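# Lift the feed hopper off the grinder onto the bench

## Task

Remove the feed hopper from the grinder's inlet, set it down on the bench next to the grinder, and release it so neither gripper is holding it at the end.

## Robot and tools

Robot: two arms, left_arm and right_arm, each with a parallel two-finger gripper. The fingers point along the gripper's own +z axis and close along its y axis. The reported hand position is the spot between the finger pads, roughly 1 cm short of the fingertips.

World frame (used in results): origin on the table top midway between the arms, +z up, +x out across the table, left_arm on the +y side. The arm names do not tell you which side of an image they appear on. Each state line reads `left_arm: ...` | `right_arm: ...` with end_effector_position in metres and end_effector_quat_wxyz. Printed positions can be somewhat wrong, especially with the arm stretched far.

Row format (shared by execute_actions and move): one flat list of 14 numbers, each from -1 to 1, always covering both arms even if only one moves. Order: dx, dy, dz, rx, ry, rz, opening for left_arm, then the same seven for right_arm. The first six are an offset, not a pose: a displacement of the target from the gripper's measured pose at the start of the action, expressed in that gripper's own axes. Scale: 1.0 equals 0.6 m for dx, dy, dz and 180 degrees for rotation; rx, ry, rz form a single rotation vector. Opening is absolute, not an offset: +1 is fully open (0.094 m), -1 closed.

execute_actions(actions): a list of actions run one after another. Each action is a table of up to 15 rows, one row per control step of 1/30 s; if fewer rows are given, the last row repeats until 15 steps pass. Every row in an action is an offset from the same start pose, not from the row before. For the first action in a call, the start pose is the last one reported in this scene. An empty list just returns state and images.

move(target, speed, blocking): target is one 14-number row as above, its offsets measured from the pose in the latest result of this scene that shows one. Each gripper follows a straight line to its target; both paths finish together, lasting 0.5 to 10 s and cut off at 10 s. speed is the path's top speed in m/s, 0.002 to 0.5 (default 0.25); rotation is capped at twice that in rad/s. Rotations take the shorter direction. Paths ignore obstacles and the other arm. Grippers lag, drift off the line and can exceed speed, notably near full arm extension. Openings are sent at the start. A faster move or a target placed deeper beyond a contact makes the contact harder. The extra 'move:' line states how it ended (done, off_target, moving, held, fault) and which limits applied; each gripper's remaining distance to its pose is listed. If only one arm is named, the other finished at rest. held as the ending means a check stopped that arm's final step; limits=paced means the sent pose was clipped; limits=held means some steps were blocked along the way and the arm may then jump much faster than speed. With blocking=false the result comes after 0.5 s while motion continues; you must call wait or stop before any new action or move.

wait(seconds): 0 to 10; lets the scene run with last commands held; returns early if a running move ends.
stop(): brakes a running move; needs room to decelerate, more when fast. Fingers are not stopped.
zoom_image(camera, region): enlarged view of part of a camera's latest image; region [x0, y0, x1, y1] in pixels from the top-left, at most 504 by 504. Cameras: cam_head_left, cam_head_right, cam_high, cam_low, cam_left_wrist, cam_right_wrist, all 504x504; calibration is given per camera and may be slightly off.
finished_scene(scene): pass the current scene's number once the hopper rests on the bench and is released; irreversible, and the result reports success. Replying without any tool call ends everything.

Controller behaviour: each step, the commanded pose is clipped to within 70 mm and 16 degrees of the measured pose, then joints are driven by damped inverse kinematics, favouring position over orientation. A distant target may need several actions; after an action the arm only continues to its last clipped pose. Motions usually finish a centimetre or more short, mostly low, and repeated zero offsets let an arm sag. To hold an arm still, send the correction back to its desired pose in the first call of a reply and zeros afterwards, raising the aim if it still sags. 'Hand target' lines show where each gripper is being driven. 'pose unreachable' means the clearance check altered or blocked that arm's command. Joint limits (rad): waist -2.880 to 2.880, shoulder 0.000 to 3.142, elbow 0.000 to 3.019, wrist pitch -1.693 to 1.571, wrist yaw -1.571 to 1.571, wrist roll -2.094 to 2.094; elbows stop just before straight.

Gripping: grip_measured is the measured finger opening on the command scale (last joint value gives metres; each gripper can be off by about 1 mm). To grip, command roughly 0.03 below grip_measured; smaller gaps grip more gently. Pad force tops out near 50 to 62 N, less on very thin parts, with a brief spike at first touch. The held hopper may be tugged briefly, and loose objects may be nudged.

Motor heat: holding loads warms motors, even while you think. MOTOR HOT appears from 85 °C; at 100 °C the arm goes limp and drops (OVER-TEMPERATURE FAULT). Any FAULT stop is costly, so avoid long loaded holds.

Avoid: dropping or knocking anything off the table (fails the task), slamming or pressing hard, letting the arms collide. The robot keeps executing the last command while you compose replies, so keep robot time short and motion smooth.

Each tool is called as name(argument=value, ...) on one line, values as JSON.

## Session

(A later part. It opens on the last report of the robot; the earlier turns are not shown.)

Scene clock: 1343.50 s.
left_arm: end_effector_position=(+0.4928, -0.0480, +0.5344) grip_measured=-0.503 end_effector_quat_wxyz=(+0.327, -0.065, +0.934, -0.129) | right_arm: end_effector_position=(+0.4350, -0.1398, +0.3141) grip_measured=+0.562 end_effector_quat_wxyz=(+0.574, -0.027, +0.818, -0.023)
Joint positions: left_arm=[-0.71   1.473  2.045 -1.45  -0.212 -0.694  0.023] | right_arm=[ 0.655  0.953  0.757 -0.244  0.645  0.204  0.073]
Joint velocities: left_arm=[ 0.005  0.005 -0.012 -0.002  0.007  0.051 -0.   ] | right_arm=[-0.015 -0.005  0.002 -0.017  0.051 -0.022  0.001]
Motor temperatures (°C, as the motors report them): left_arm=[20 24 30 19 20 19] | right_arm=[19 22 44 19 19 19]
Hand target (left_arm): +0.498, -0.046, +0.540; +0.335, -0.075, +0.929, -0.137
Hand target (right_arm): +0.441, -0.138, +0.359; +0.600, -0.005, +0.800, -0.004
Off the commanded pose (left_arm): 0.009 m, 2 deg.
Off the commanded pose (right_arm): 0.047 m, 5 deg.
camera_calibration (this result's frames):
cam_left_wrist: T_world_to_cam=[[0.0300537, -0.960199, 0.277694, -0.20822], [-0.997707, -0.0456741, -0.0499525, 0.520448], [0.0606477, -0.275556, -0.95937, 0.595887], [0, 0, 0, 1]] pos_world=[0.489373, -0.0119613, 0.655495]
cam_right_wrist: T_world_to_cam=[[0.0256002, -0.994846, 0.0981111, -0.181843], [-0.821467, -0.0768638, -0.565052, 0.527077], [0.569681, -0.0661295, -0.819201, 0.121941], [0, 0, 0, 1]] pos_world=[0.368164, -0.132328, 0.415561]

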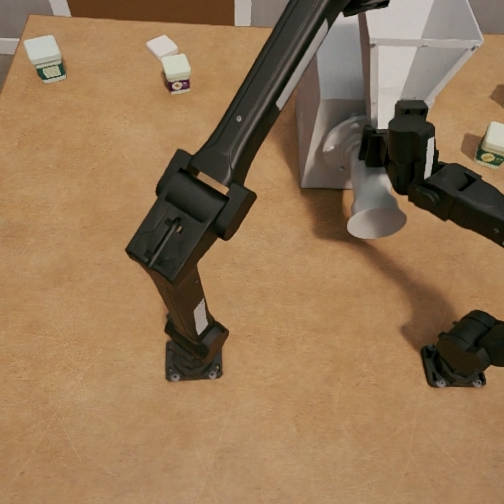

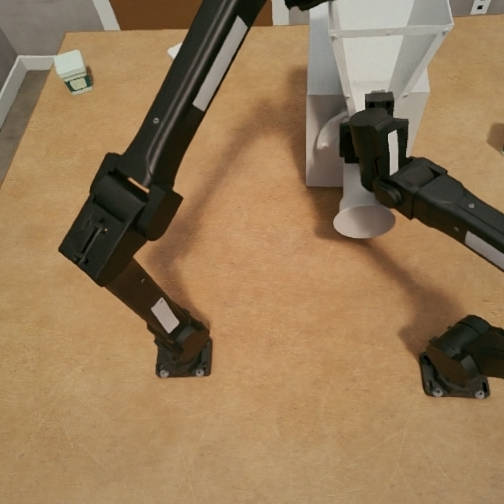

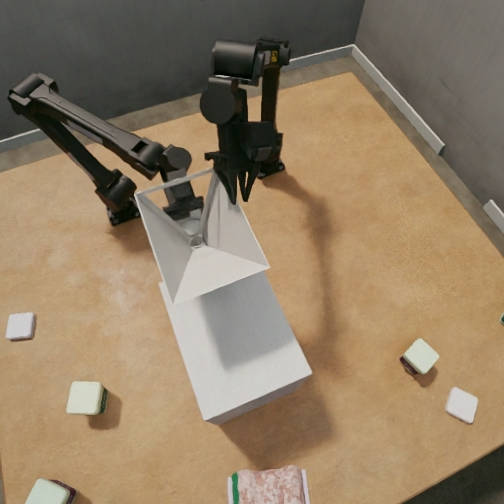

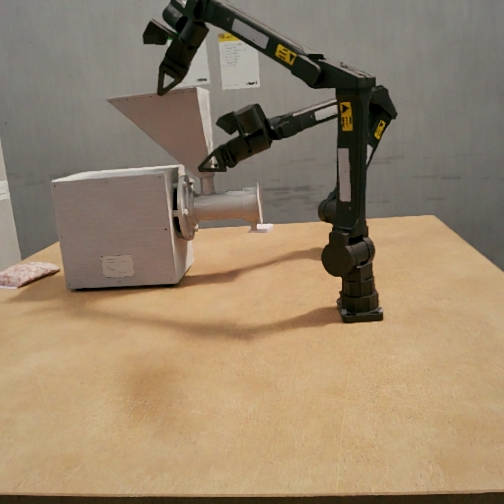

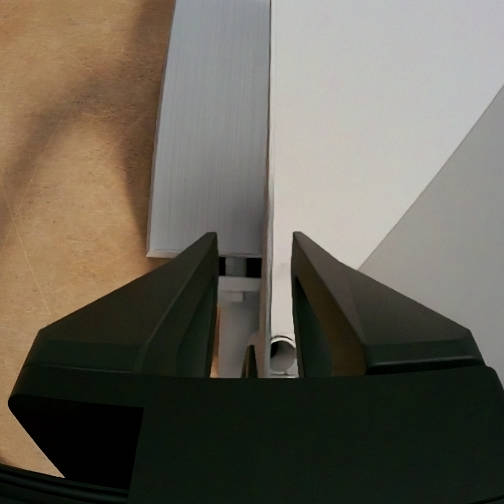

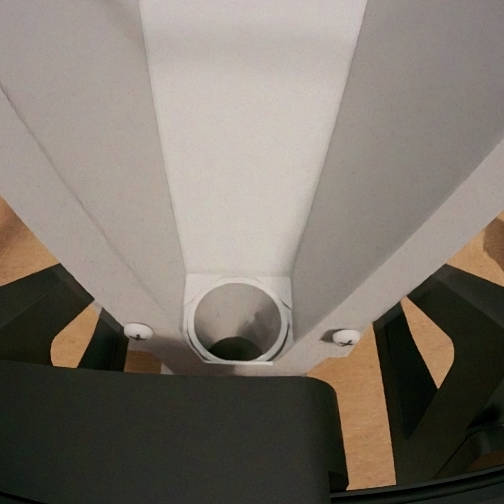

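execute_actions(actions=[[[0,-0.004,0.034,0,0,0,-0.5,-0.05,0,-0.012,0,-0.01,0,0.56]]])

Scene clock: 1393.60 s.
left_arm: end_effector_position=(+0.5021, -0.0552, +0.5117) grip_measured=-0.503 end_effector_quat_wxyz=(+0.317, -0.063, +0.939, -0.121) | right_arm: end_effector_position=(+0.4336, -0.1410, +0.3124) grip_measured=+0.562 end_effector_quat_wxyz=(+0.569, -0.036, +0.821, -0.031)
Joint positions: left_arm=[-0.71   1.489  2.006 -1.423 -0.211 -0.694  0.023] | right_arm=[ 0.655  0.95   0.758 -0.261  0.645  0.186  0.073]
Joint velocities: left_arm=[-0.015 -0.024 -0.002  0.012 -0.007 -0.022  0.001] | right_arm=[-0.005 -0.024 -0.012  0.002 -0.051 -0.095 -0.   ]
Motor temperatures (°C, as the motors report them): left_arm=[20 24 29 19 19 19] | right_arm=[19 22 46 19 19 19]
Hand target (left_arm): +0.506, -0.054, +0.520; +0.327, -0.065, +0.934, -0.129
Hand target (right_arm): +0.437, -0.139, +0.345; +0.587, -0.027, +0.809, -0.022
Off the commanded pose (left_arm): 0.009 m, 2 deg.
Off the commanded pose (right_arm): 0.033 m, 3 deg.
camera_calibration (this result's frames):
cam_left_wrist: T_world_to_cam=[[0.0355639, -0.964469, 0.261791, -0.203885], [-0.998632, -0.0443455, -0.0277116, 0.517513], [0.0383363, -0.260448, -0.964727, 0.586308], [0, 0, 0, 1]] pos_world=[0.501579, -0.0209891, 0.633343]
cam_right_wrist: T_world_to_cam=[[0.0326413, -0.991966, 0.122218, -0.193012], [-0.826816, -0.0955017, -0.554306, 0.521154], [0.561525, -0.0829586, -0.823291, 0.123749], [0, 0, 0, 1]] pos_world=[0.367711, -0.131425, 0.414349]

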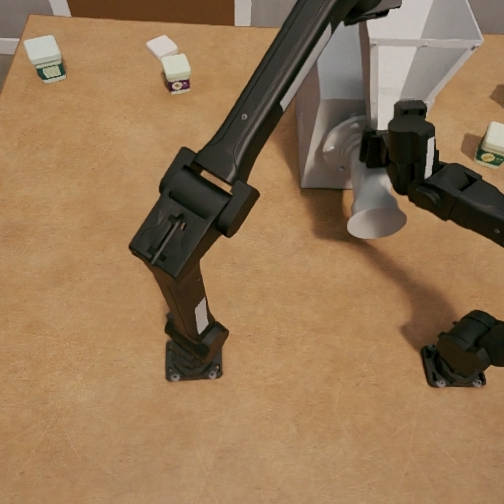

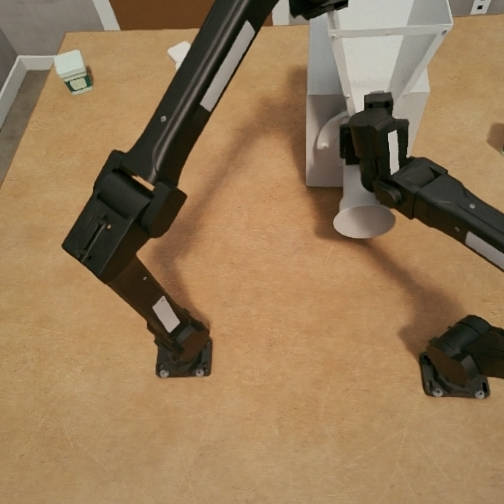

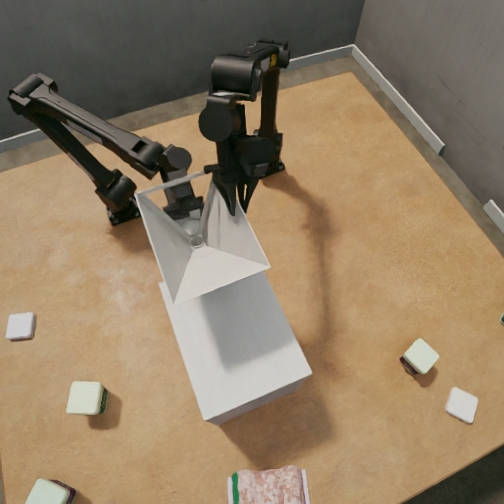

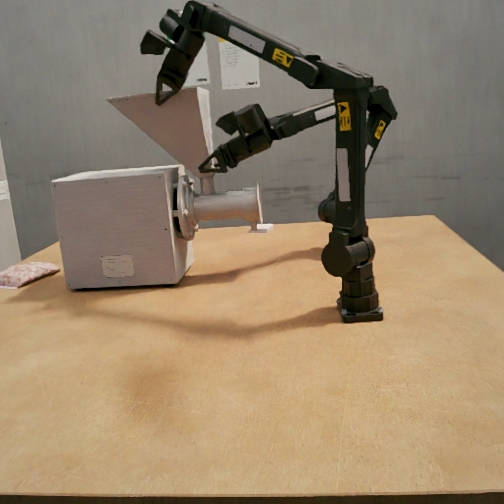

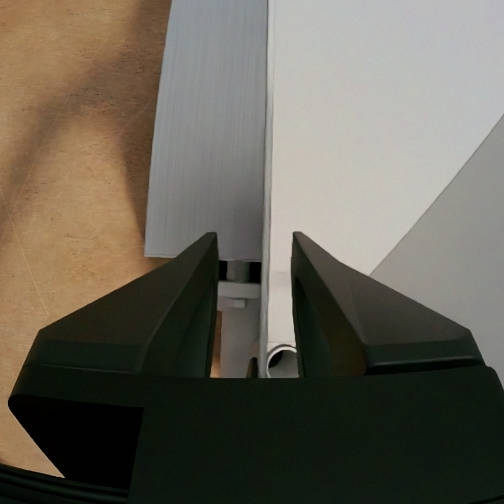

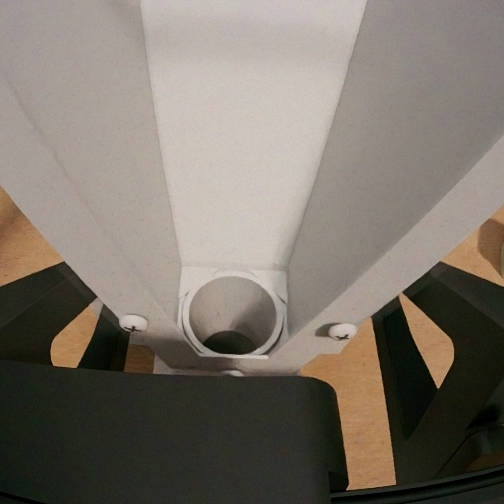

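execute_actions(actions=[[[0,-0.0067,0.0,0,-0.006,0,-0.5,-0.05,0,-0.012,0,-0.012,0.01,0.56]]])

execute_actions(actions=[[[-0.01,-0.004,-0.014,0,-0.004,0,-0.55,-0.05,0,-0.012,0,-0.012,0,0.56],[-0.01,-0.004,-0.014,0,-0.004,0,-0.6,-0.05,0,-0.012,0,-0.012,0,0.56],[-0.01,-0.004,-0.014,0,-0.004,0,-0.65,-0.05,0,-0.012,0,-0.012,0,0.56],[-0.01,-0.004,-0.014,0,-0.004,0,-0.7,-0.05,0,-0.012,0,-0.012,0,0.56],[-0.01,-0.004,-0.014,0,-0.004,0,-0.75,-0.05,0,-0.012,0,-0.012,0,0.56],[-0.01,-0.004,-0.014,0,-0.004,0,-0.8,-0.05,0,-0.012,0,-0.012,0,0.56],[-0.01,-0.004,-0.014,0,-0.004,0,-0.84,-0.05,0,-0.012,0,-0.012,0,0.56],[-0.01,-0.004,-0.014,0,-0.004,0,-0.88,-0.05,0,-0.012,0,-0.012,0,0.56],[-0.01,-0.004,-0.014,0,-0.004,0,-0.91,-0.05,0,-0.012,0,-0.012,0,0.56],[-0.01,-0.004,-0.014,0,-0.004,0,-0.94,-0.05,0,-0.012,0,-0.012,0,0.56],[-0.01,-0.004,-0.014,0,-0.004,0,-0.97,-0.05,0,-0.012,0,-0.012,0,0.56],[-0.01,-0.004,-0.014,0,-0.004,0,-1,-0.05,0,-0.012,0,-0.012,0,0.56]]])

Scene clock: 1404.87 s.
left_arm: end_effector_position=(+0.5034, -0.0530, +0.5050) grip_measured=-0.503 end_effector_quat_wxyz=(+0.316, -0.065, +0.940, -0.111) | right_arm: end_effector_position=(+0.4332, -0.1413, +0.3117) grip_measured=+0.562 end_effector_quat_wxyz=(+0.568, -0.037, +0.822, -0.032)
Joint positions: left_arm=[-0.71   1.489  1.991 -1.422 -0.227 -0.694  0.023] | right_arm=[ 0.655  0.95   0.758 -0.265  0.645  0.186  0.073]
Joint velocities: left_arm=[-0.024 -0.015  0.002 -0.002  0.022 -0.037  0.001] | right_arm=[-0.005 -0.005  0.007 -0.002  0.051  0.007  0.   ]
Motor temperatures (°C, as the motors report them): left_arm=[20 24 29 19 19 19] | right_arm=[19 22 46 19 19 19]
Hand target (left_arm): +0.502, -0.059, +0.513; +0.326, -0.064, +0.935, -0.121
Hand target (right_arm): +0.436, -0.139, +0.343; +0.585, -0.024, +0.810, -0.021
Off the commanded pose (left_arm): 0.010 m, 2 deg.
Off the commanded pose (right_arm): 0.032 m, 3 deg.
camera_calibration (this result's frames):
cam_left_wrist: T_world_to_cam=[[0.0456475, -0.96878, 0.243683, -0.196286], [-0.998274, -0.053259, -0.0247352, 0.516561], [0.0369413, -0.242133, -0.969539, 0.584451], [0, 0, 0, 1]] pos_world=[0.503039, -0.0211317, 0.627258]
cam_right_wrist: T_world_to_cam=[[0.0332732, -0.99157, 0.125227, -0.194367], [-0.828426, -0.0974553, -0.551555, 0.520039], [0.559109, -0.085389, -0.824685, 0.124532], [0, 0, 0, 1]] pos_world=[0.367654, -0.131414, 0.413869]

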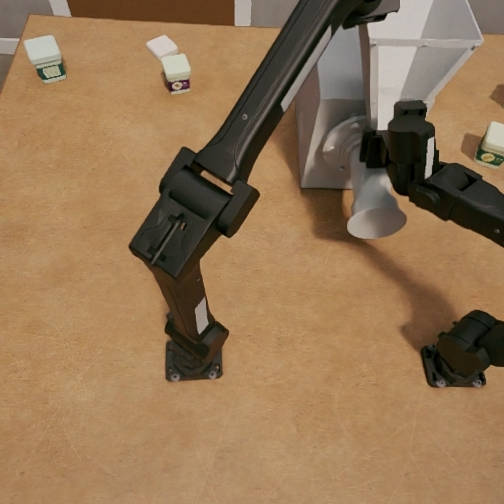

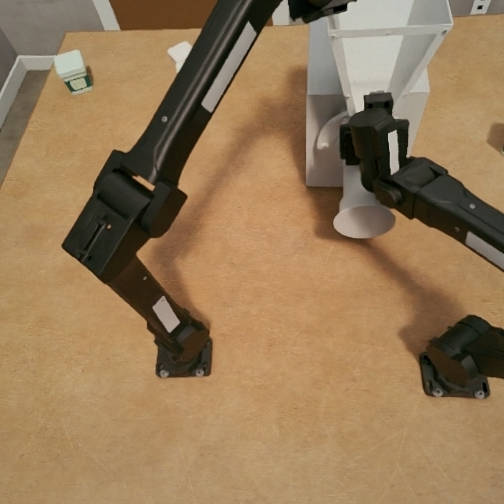

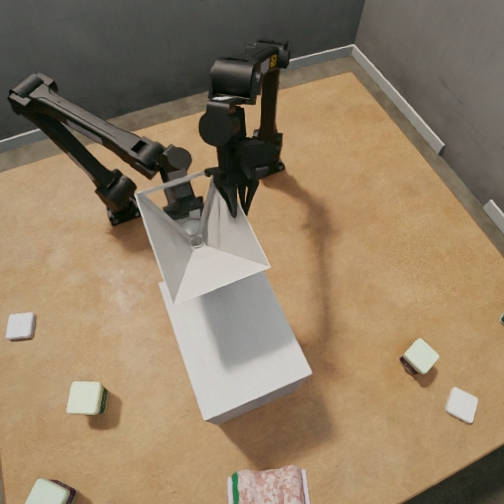

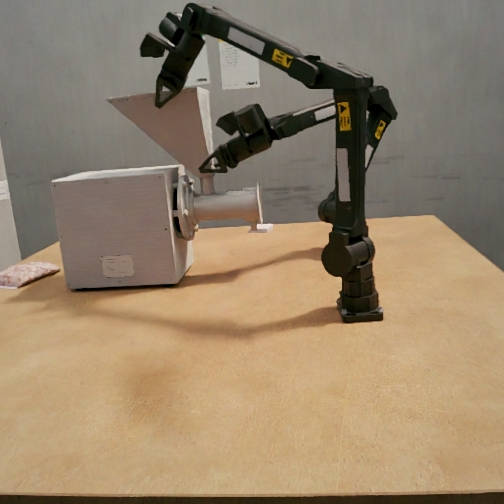

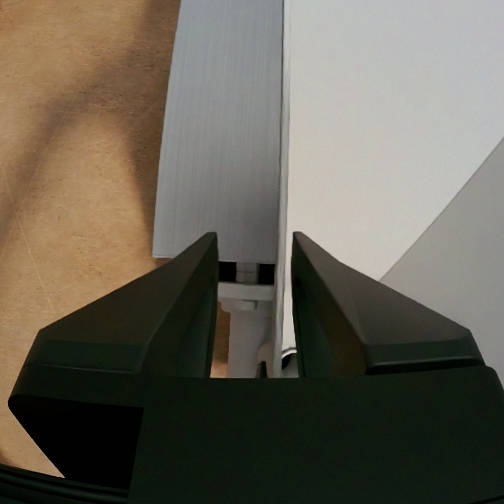

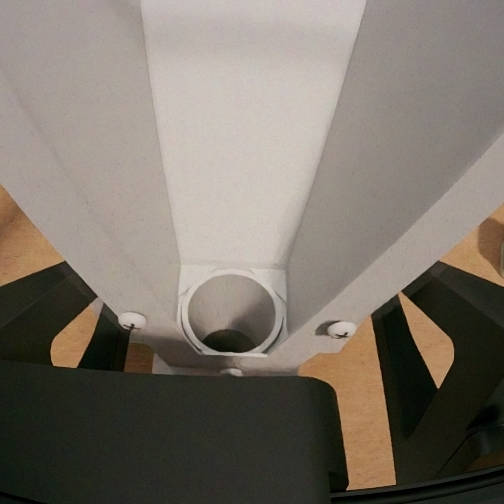

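Scene clock: 1405.37 s.
left_arm: end_effector_position=(+0.5024, -0.0556, +0.5049) grip_measured=-0.968 end_effector_quat_wxyz=(+0.312, -0.076, +0.939, -0.120) | right_arm: end_effector_position=(+0.4317, -0.1423, +0.3121) grip_measured=+0.562 end_effector_quat_wxyz=(+0.567, -0.046, +0.822, -0.041)
Joint positions: left_arm=[-0.712  1.489  1.991 -1.42  -0.217 -0.723  0.002] | right_arm=[ 0.658  0.946  0.758 -0.273  0.652  0.165  0.073]
Joint velocities: left_arm=[-0.005  0.005 -0.002  0.007 -0.007 -0.095  0.   ] | right_arm=[ 0.005 -0.015 -0.022 -0.002 -0.051 -0.051  0.   ]
Motor temperatures (°C, as the motors report them): left_arm=[20 24 29 19 19 19] | right_arm=[19 22 46 19 19 19]
Hand target (left_arm): +0.503, -0.053, +0.515; +0.322, -0.066, +0.938, -0.111
Hand target (right_arm): +0.436, -0.140, +0.342; +0.584, -0.038, +0.810, -0.032
Off the commanded pose (left_arm): 0.011 m, 2 deg.
Off the commanded pose (right_arm): 0.031 m, 3 deg.
camera_calibration (this result's frames):
cam_left_wrist: T_world_to_cam=[[0.0617883, -0.961587, 0.267456, -0.218431], [-0.997552, -0.0682918, -0.0150737, 0.50929], [0.0327597, -0.265869, -0.963452, 0.581559], [0, 0, 0, 1]] pos_world=[0.502488, -0.0206411, 0.626402]
cam_right_wrist: T_world_to_cam=[[0.0372461, -0.988104, 0.14921, -0.204059], [-0.828893, -0.113948, -0.547679, 0.515513], [0.558165, -0.10328, -0.823277, 0.122976], [0, 0, 0, 1]] pos_world=[0.366265, -0.130189, 0.414027]

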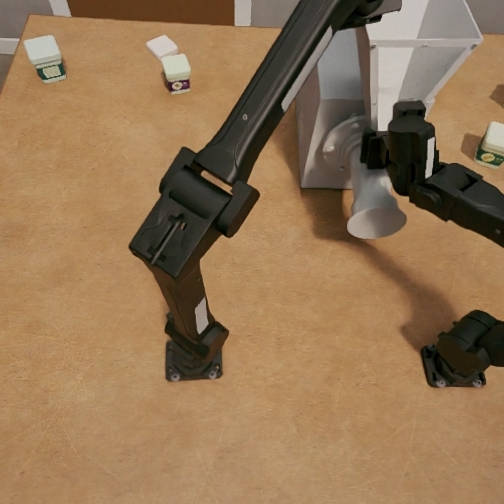

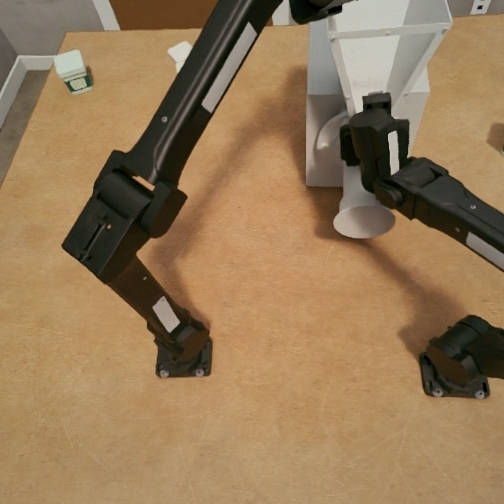

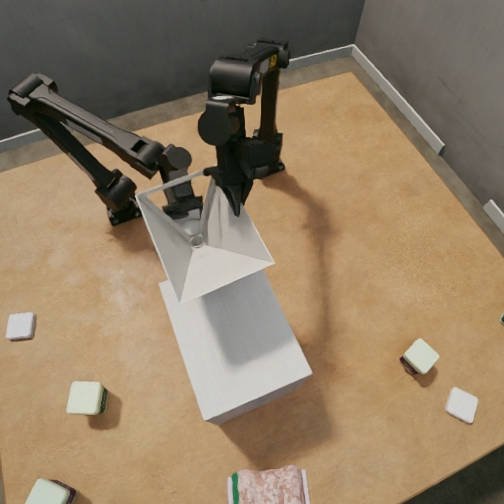

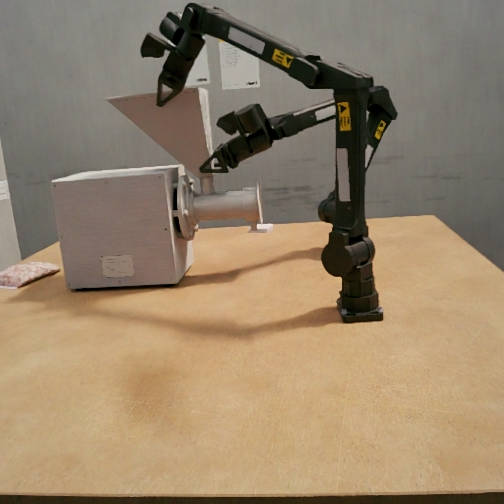

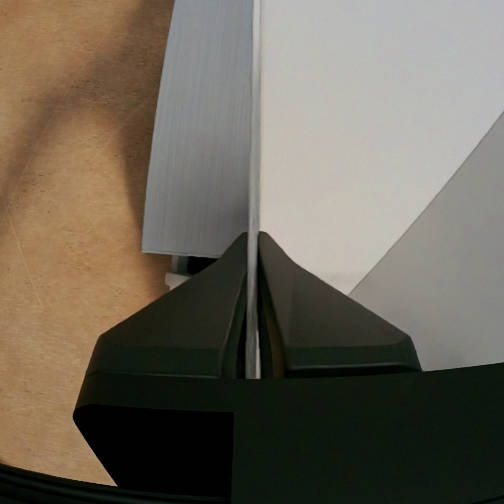

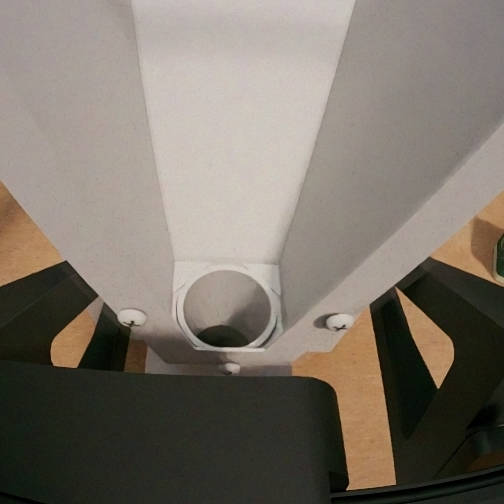

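execute_actions(actions=[[[-0.014,-0.006,-0.04,0,-0.005,0,-1,-0.07,-0.009,-0.027,0,-0.025,0.02,0.54],[-0.014,-0.006,-0.04,0,-0.005,0,-1,-0.07,-0.009,-0.027,0,-0.025,0.02,0.54],[-0.014,-0.006,-0.04,0,-0.005,0,-1,-0.07,-0.009,-0.027,0,-0.025,0.02,0.54],[-0.014,-0.006,-0.04,0,-0.005,0,-1,-0.07,-0.009,-0.027,0,-0.025,0.02,0.54],[-0.02,-0.008,-0.06,0,-0.008,0,-1,-0.085,-0.011,-0.033,0,-0.035,0.03,0.54],[-0.02,-0.008,-0.06,0,-0.008,0,-1,-0.085,-0.011,-0.033,0,-0.035,0.03,0.54],[-0.02,-0.008,-0.06,0,-0.008,0,-1,-0.085,-0.011,-0.033,0,-0.035,0.03,0.54],[-0.02,-0.008,-0.06,0,-0.008,0,-1,-0.085,-0.011,-0.033,0,-0.035,0.03,0.54],[-0.0277,-0.0112,-0.0832,0,-0.01,0,-1,-0.105,-0.0135,-0.0403,0,-0.05,0.04,0.54]]])

Scene clock: 1449.03 s.
left_arm: end_effector_position=(+0.4969, -0.0565, +0.5088) grip_measured=-0.970 end_effector_quat_wxyz=(+0.297, -0.090, +0.944, -0.108) | right_arm: end_effector_position=(+0.4293, -0.1427, +0.3190) grip_measured=+0.543 end_effector_quat_wxyz=(+0.581, -0.036, +0.812, -0.037)
Joint positions: left_arm=[-0.724  1.519  2.055 -1.5   -0.232 -0.764  0.001] | right_arm=[ 0.668  0.932  0.747 -0.239  0.673  0.165  0.072]
Joint velocities: left_arm=[-0.015 -0.005 -0.012 -0.022 -0.007 -0.007 -0.001] | right_arm=[ 0.005 -0.015 -0.022  0.046 -0.022 -0.007 -0.   ]
Motor temperatures (°C, as the motors report them): left_arm=[20 24 31 19 21 19] | right_arm=[19 21 45 19 19 19]
Hand target (left_arm): +0.484, -0.048, +0.553; +0.328, -0.079, +0.934, -0.120
Hand target (right_arm): +0.428, -0.145, +0.378; +0.630, +0.003, +0.776, -0.002
Off the commanded pose (left_arm): 0.048 m, 4 deg.
Off the commanded pose (right_arm): 0.061 m, 9 deg.
camera_calibration (this result's frames):
cam_left_wrist: T_world_to_cam=[[0.0990833, -0.962702, 0.25177, -0.230657], [-0.995066, -0.097169, 0.0200567, 0.483104], [0.00515562, -0.252515, -0.967579, 0.601807], [0, 0, 0, 1]] pos_world=[0.500472, -0.0231458, 0.630679]
cam_right_wrist: T_world_to_cam=[[0.0229046, -0.990857, 0.132958, -0.194451], [-0.810254, -0.0963038, -0.578112, 0.52148], [0.585631, -0.0944883, -0.805052, 0.113658], [0, 0, 0, 1]] pos_world=[0.360423, -0.131714, 0.418828]

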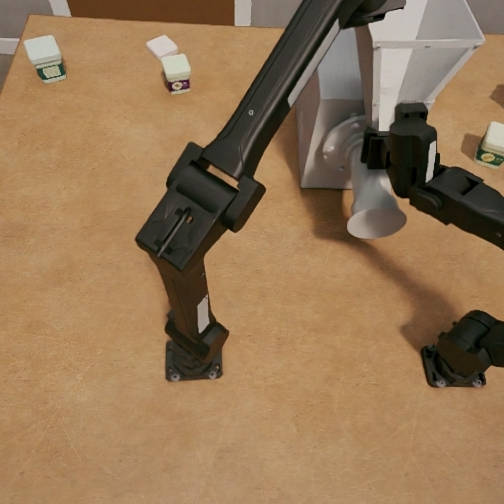

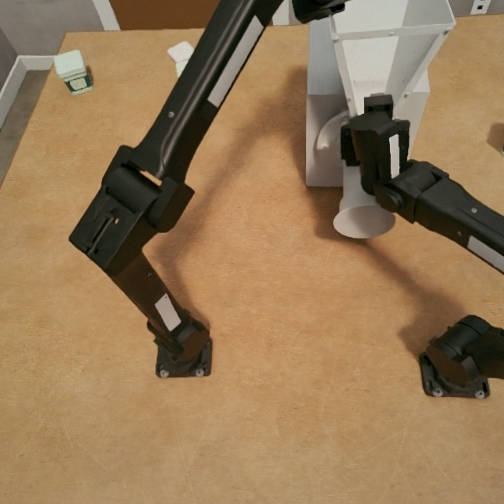

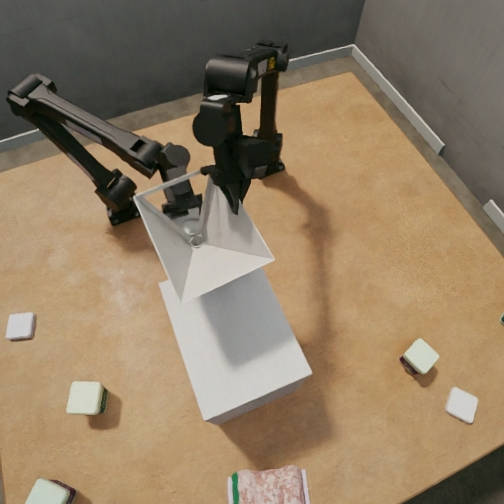

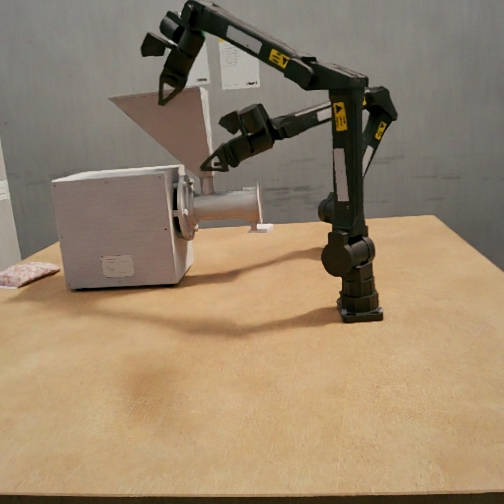

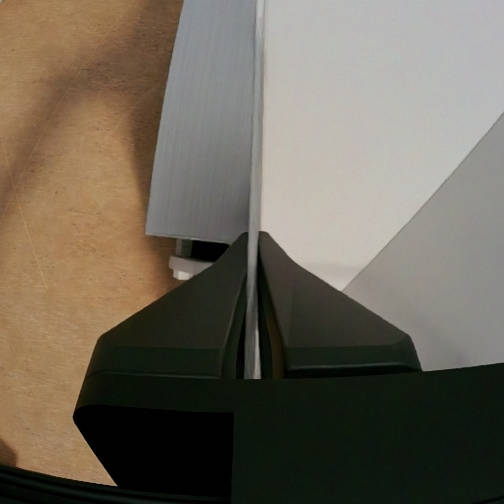

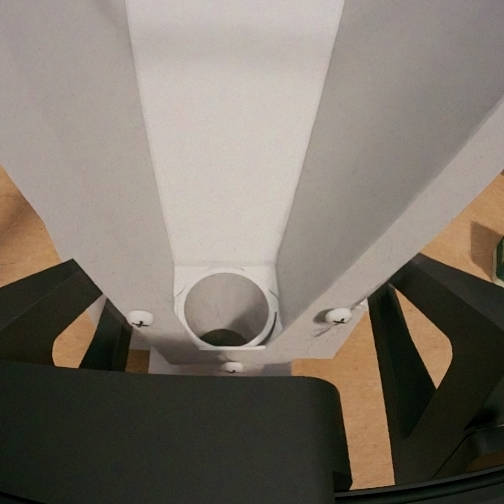

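execute_actions(actions=[[[-0.0277,-0.0112,-0.0832,0,-0.012,0,-1,-0.105,-0.0135,-0.0403,0,-0.04,0.03,0.54]],[[-0.0277,-0.0112,-0.0832,0,-0.012,0,-1,-0.105,-0.0135,-0.0403,0,-0.03,0.02,0.54]]])

zoom_image(camera="cam_low", region=[100, 60, 300, 260])

Scene clock: 1455.47 s.
left_arm: end_effector_position=(+0.4937, -0.0556, +0.5100) grip_measured=-0.914 end_effector_quat_wxyz=(+0.265, -0.082, +0.959, -0.059) | right_arm: end_effector_position=(+0.4216, -0.1438, +0.3218) grip_measured=+0.543 end_effector_quat_wxyz=(+0.579, -0.043, +0.813, -0.043)
Joint positions: left_arm=[-0.737  1.611  2.212 -1.684 -0.266 -0.764  0.004] | right_arm=[ 0.682  0.911  0.746 -0.269  0.687  0.159  0.073]
Joint velocities: left_arm=[-0.005 -0.005  0.002 -0.012  0.037  0.007 -0.001] | right_arm=[-0.015 -0.015  0.007 -0.017 -0.081 -0.007  0.   ]
Motor temperatures (°C, as the motors report them): left_arm=[20 24 32 19 21 19] | right_arm=[19 22 45 19 20 19]
Hand target (left_arm): +0.479, -0.051, +0.558; +0.302, -0.090, +0.945, -0.086
Hand target (right_arm): +0.421, -0.148, +0.386; +0.622, -0.011, +0.783, -0.020
Off the commanded pose (left_arm): 0.052 m, 5 deg.
Off the commanded pose (right_arm): 0.067 m, 7 deg.
joint sent to its limit (left arm) — the command would take joint 4 (wrist pitch) past its lower limit, so that joint was sent only as far as its limit.
camera_calibration (this result's frames):
cam_left_wrist: T_world_to_cam=[[0.119801, -0.981258, 0.150929, -0.189597], [-0.990401, -0.107565, 0.0868115, 0.442987], [-0.0689498, -0.159881, -0.984725, 0.653677], [0, 0, 0, 1]] pos_world=[0.506519, -0.0338836, 0.633852]
cam_right_wrist: T_world_to_cam=[[0.0277572, -0.98843, 0.149119, -0.20259], [-0.812148, -0.109271, -0.573128, 0.514052], [0.582791, -0.105198, -0.805784, 0.120168], [0, 0, 0, 1]] pos_world=[0.353077, -0.131434, 0.421657]

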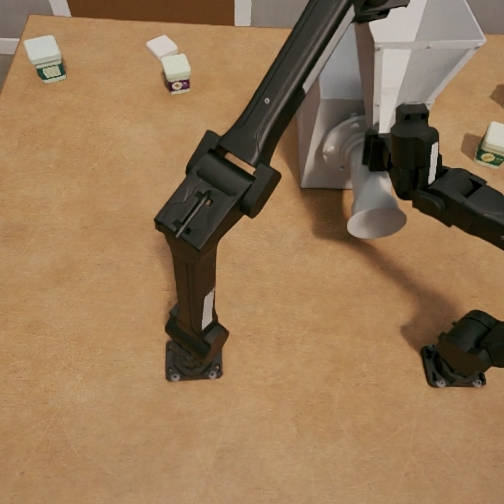

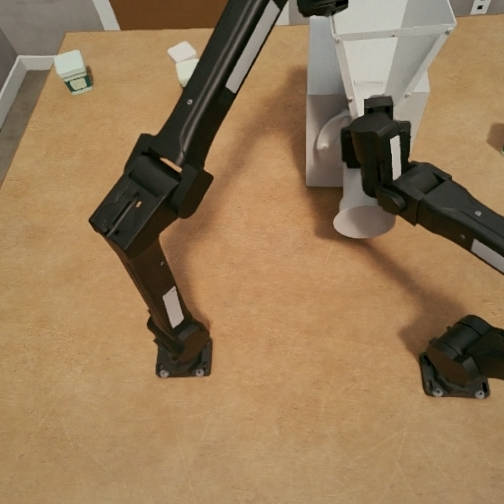

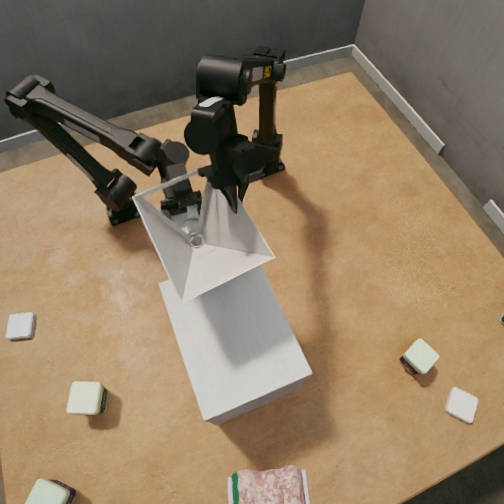

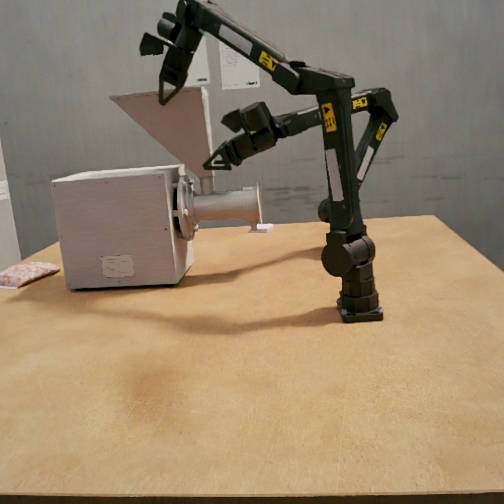

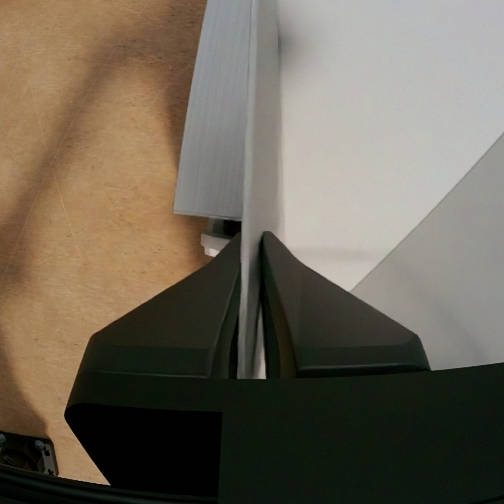

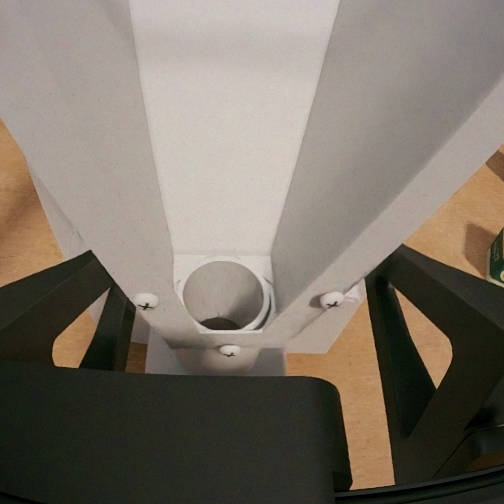

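Region (100, 60, 300, 260) of cam_low's 504x504 image, scaled by 2.520, with more detail than that image has.

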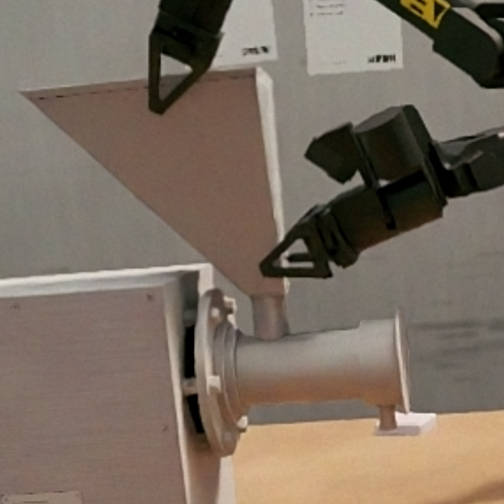

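execute_actions(actions=[[[0.01,0,0.02,0,-0.03,0,-1,-0.04,0,-0.012,0,0,0.02,0.6]]])

Scene clock: 1462.67 s.
left_arm: end_effector_position=(+0.4882, -0.0530, +0.5081) grip_measured=-0.952 end_effector_quat_wxyz=(+0.305, -0.110, +0.943, -0.079) | right_arm: end_effector_position=(+0.4177, -0.1467, +0.3144) grip_measured=+0.598 end_effector_quat_wxyz=(+0.563, -0.031, +0.825, -0.040)
Joint positions: left_arm=[-0.754  1.519  2.058 -1.541 -0.312 -0.817  0.002] | right_arm=[ 0.683  0.909  0.752 -0.33   0.686  0.215  0.075]
Joint velocities: left_arm=[-0.005 -0.015  0.017 -0.022 -0.095  0.051  0.001] | right_arm=[ 0.005 -0.034 -0.017 -0.012 -0.007  0.022 -0.001]
Motor temperatures (°C, as the motors report them): left_arm=[20 24 33 19 21 19] | right_arm=[19 22 46 19 20 19]
Hand target (left_arm): +0.495, -0.057, +0.497; +0.309, -0.085, +0.946, -0.056
Hand target (right_arm): +0.421, -0.142, +0.347; +0.581, -0.017, +0.814, -0.024
Off the commanded pose (left_arm): 0.014 m, 4 deg.
Off the commanded pose (right_arm): 0.033 m, 3 deg.
camera_calibration (this result's frames):
cam_left_wrist: T_world_to_cam=[[0.153464, -0.965532, 0.210229, -0.231789], [-0.987879, -0.154933, 0.00956443, 0.473493], [0.0233367, -0.209149, -0.977605, 0.600553], [0, 0, 0, 1]] pos_world=[0.489309, -0.024835, 0.631303]
cam_right_wrist: T_world_to_cam=[[0.0155166, -0.991214, 0.131353, -0.193972], [-0.83569, -0.0849843, -0.542587, 0.510167], [0.548983, -0.101352, -0.829666, 0.13844], [0, 0, 0, 1]] pos_world=[0.35335, -0.134881, 0.417147]

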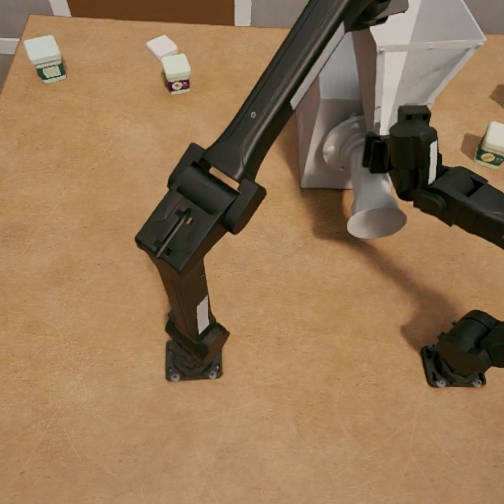

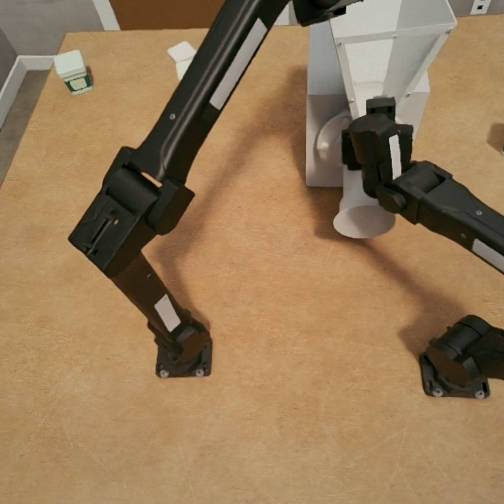

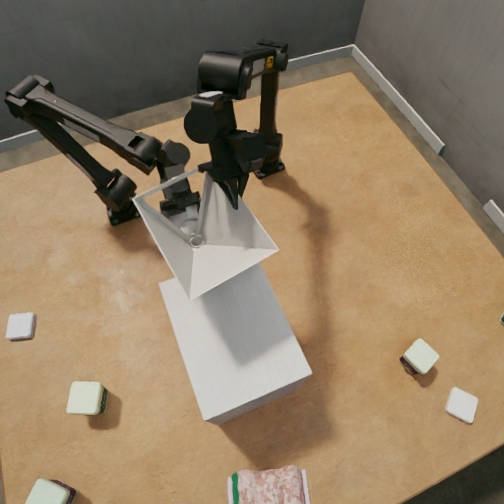

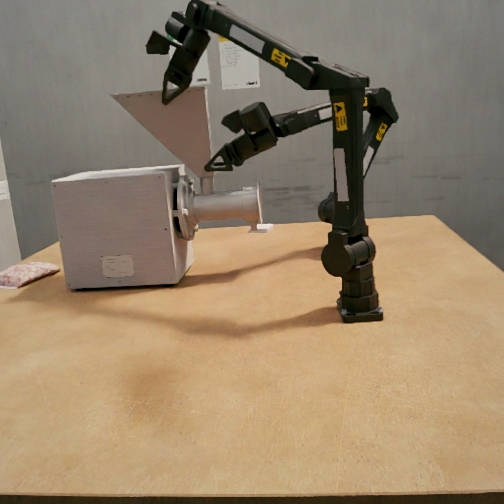

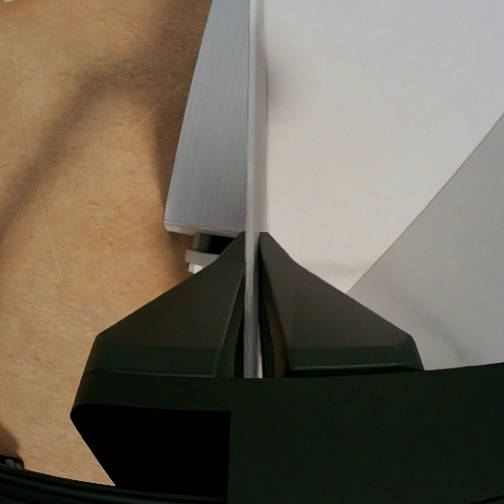

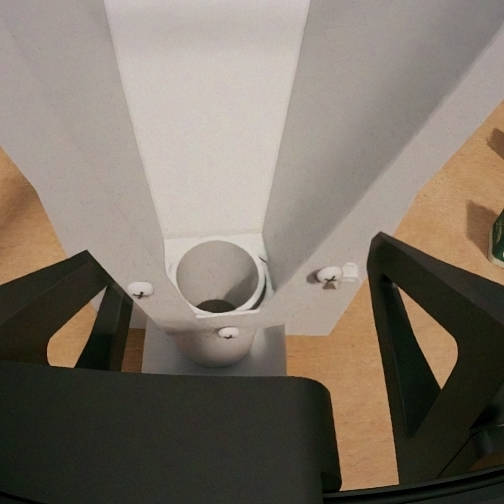

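execute_actions(actions=[[[-0.008,-0.003,-0.012,0,-0.004,0,-0.6,-0.04,0.005,-0.005,-0.004,-0.015,0.013,0.75],[-0.008,-0.003,-0.012,0,-0.004,0,-0.6,-0.04,0.008,0.005,-0.006,-0.025,0.02,0.75],[-0.008,-0.003,-0.012,0,-0.004,0,-0.6,-0.04,0.011,0.015,-0.008,-0.032,0.028,0.75],[-0.008,-0.003,-0.012,0,-0.004,0,-0.6,-0.041,0.013,0.025,-0.0105,-0.04,0.034,0.75],[-0.008,-0.003,-0.012,0,-0.004,0,-0.6,-0.042,0.015,0.035,-0.0105,-0.046,0.04,0.75],[-0.008,-0.003,-0.012,0,-0.004,0,-0.6,-0.0422,0.0158,0.048,-0.0105,-0.046,0.04,0.75]]])

Scene clock: 1558.27 s.
left_arm: end_effector_position=(+0.4880, -0.0503, +0.5058) grip_measured=-0.603 end_effector_quat_wxyz=(+0.304, -0.112, +0.944, -0.070) | right_arm: end_effector_position=(+0.4514, -0.1352, +0.3208) grip_measured=+0.750 end_effector_quat_wxyz=(+0.616, +0.007, +0.788, +0.009)
Joint positions: left_arm=[-0.754  1.521  2.058 -1.553 -0.324 -0.819  0.019] | right_arm=[ 0.639  0.989  0.725 -0.043  0.642  0.211  0.082]
Joint velocities: left_arm=[-0.015 -0.005 -0.022 -0.027  0.007  0.022  0.   ] | right_arm=[-0.005 -0.015  0.007  0.012 -0.051 -0.037 -0.   ]
Motor temperatures (°C, as the motors report them): left_arm=[20 24 28 19 24 19] | right_arm=[19 21 47 19 19 19]
Hand target (left_arm): +0.488, -0.053, +0.517; +0.311, -0.111, +0.941, -0.079
Hand target (right_arm): +0.454, -0.136, +0.327; +0.622, +0.009, +0.783, +0.011
Off the commanded pose (left_arm): 0.011 m, 1 deg.
Off the commanded pose (right_arm): 0.006 m, 1 deg.
camera_calibration (this result's frames):
cam_left_wrist: T_world_to_cam=[[0.16245, -0.967561, 0.193483, -0.224661], [-0.986513, -0.163244, 0.0119435, 0.47153], [0.0200288, -0.192814, -0.981031, 0.603036], [0, 0, 0, 1]] pos_world=[0.489589, -0.0241255, 0.629433]
cam_right_wrist: T_world_to_cam=[[0.00474082, -0.999959, 0.00772335, -0.140552], [-0.759308, -0.00862549, -0.650675, 0.553274], [0.650715, -0.00277967, -0.759317, 0.0711873], [0, 0, 0, 1]] pos_world=[0.374449, -0.135576, 0.415141]

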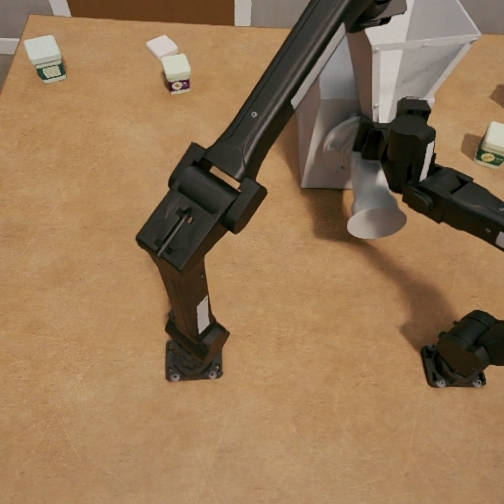

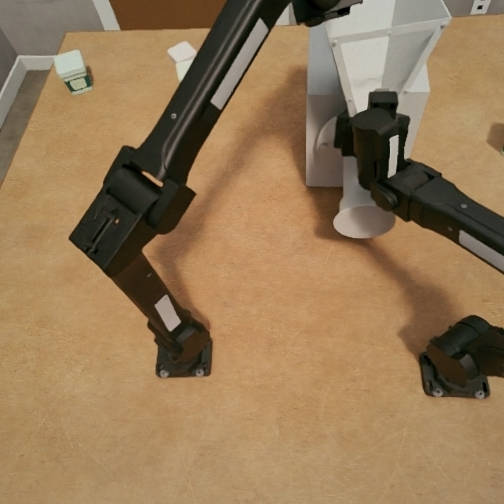

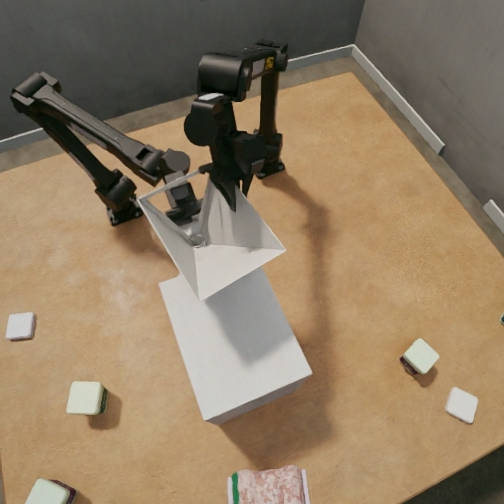

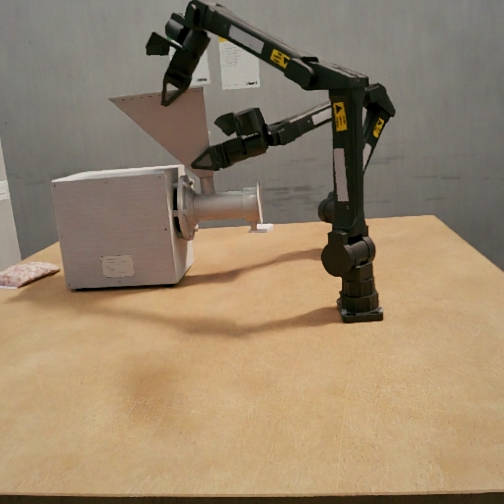

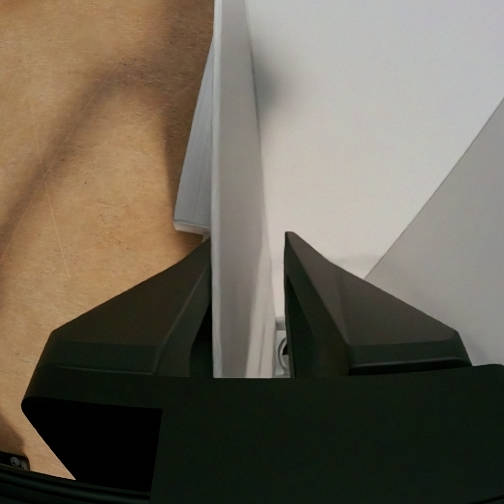

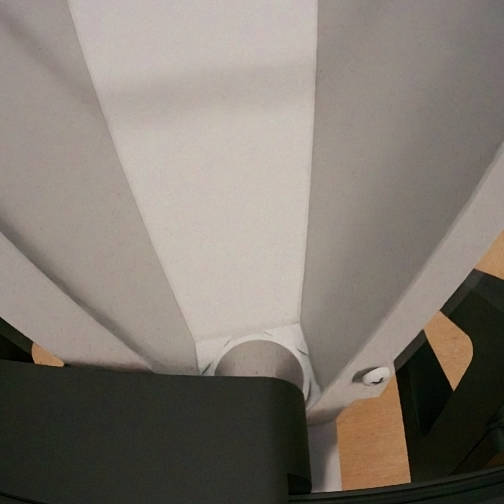

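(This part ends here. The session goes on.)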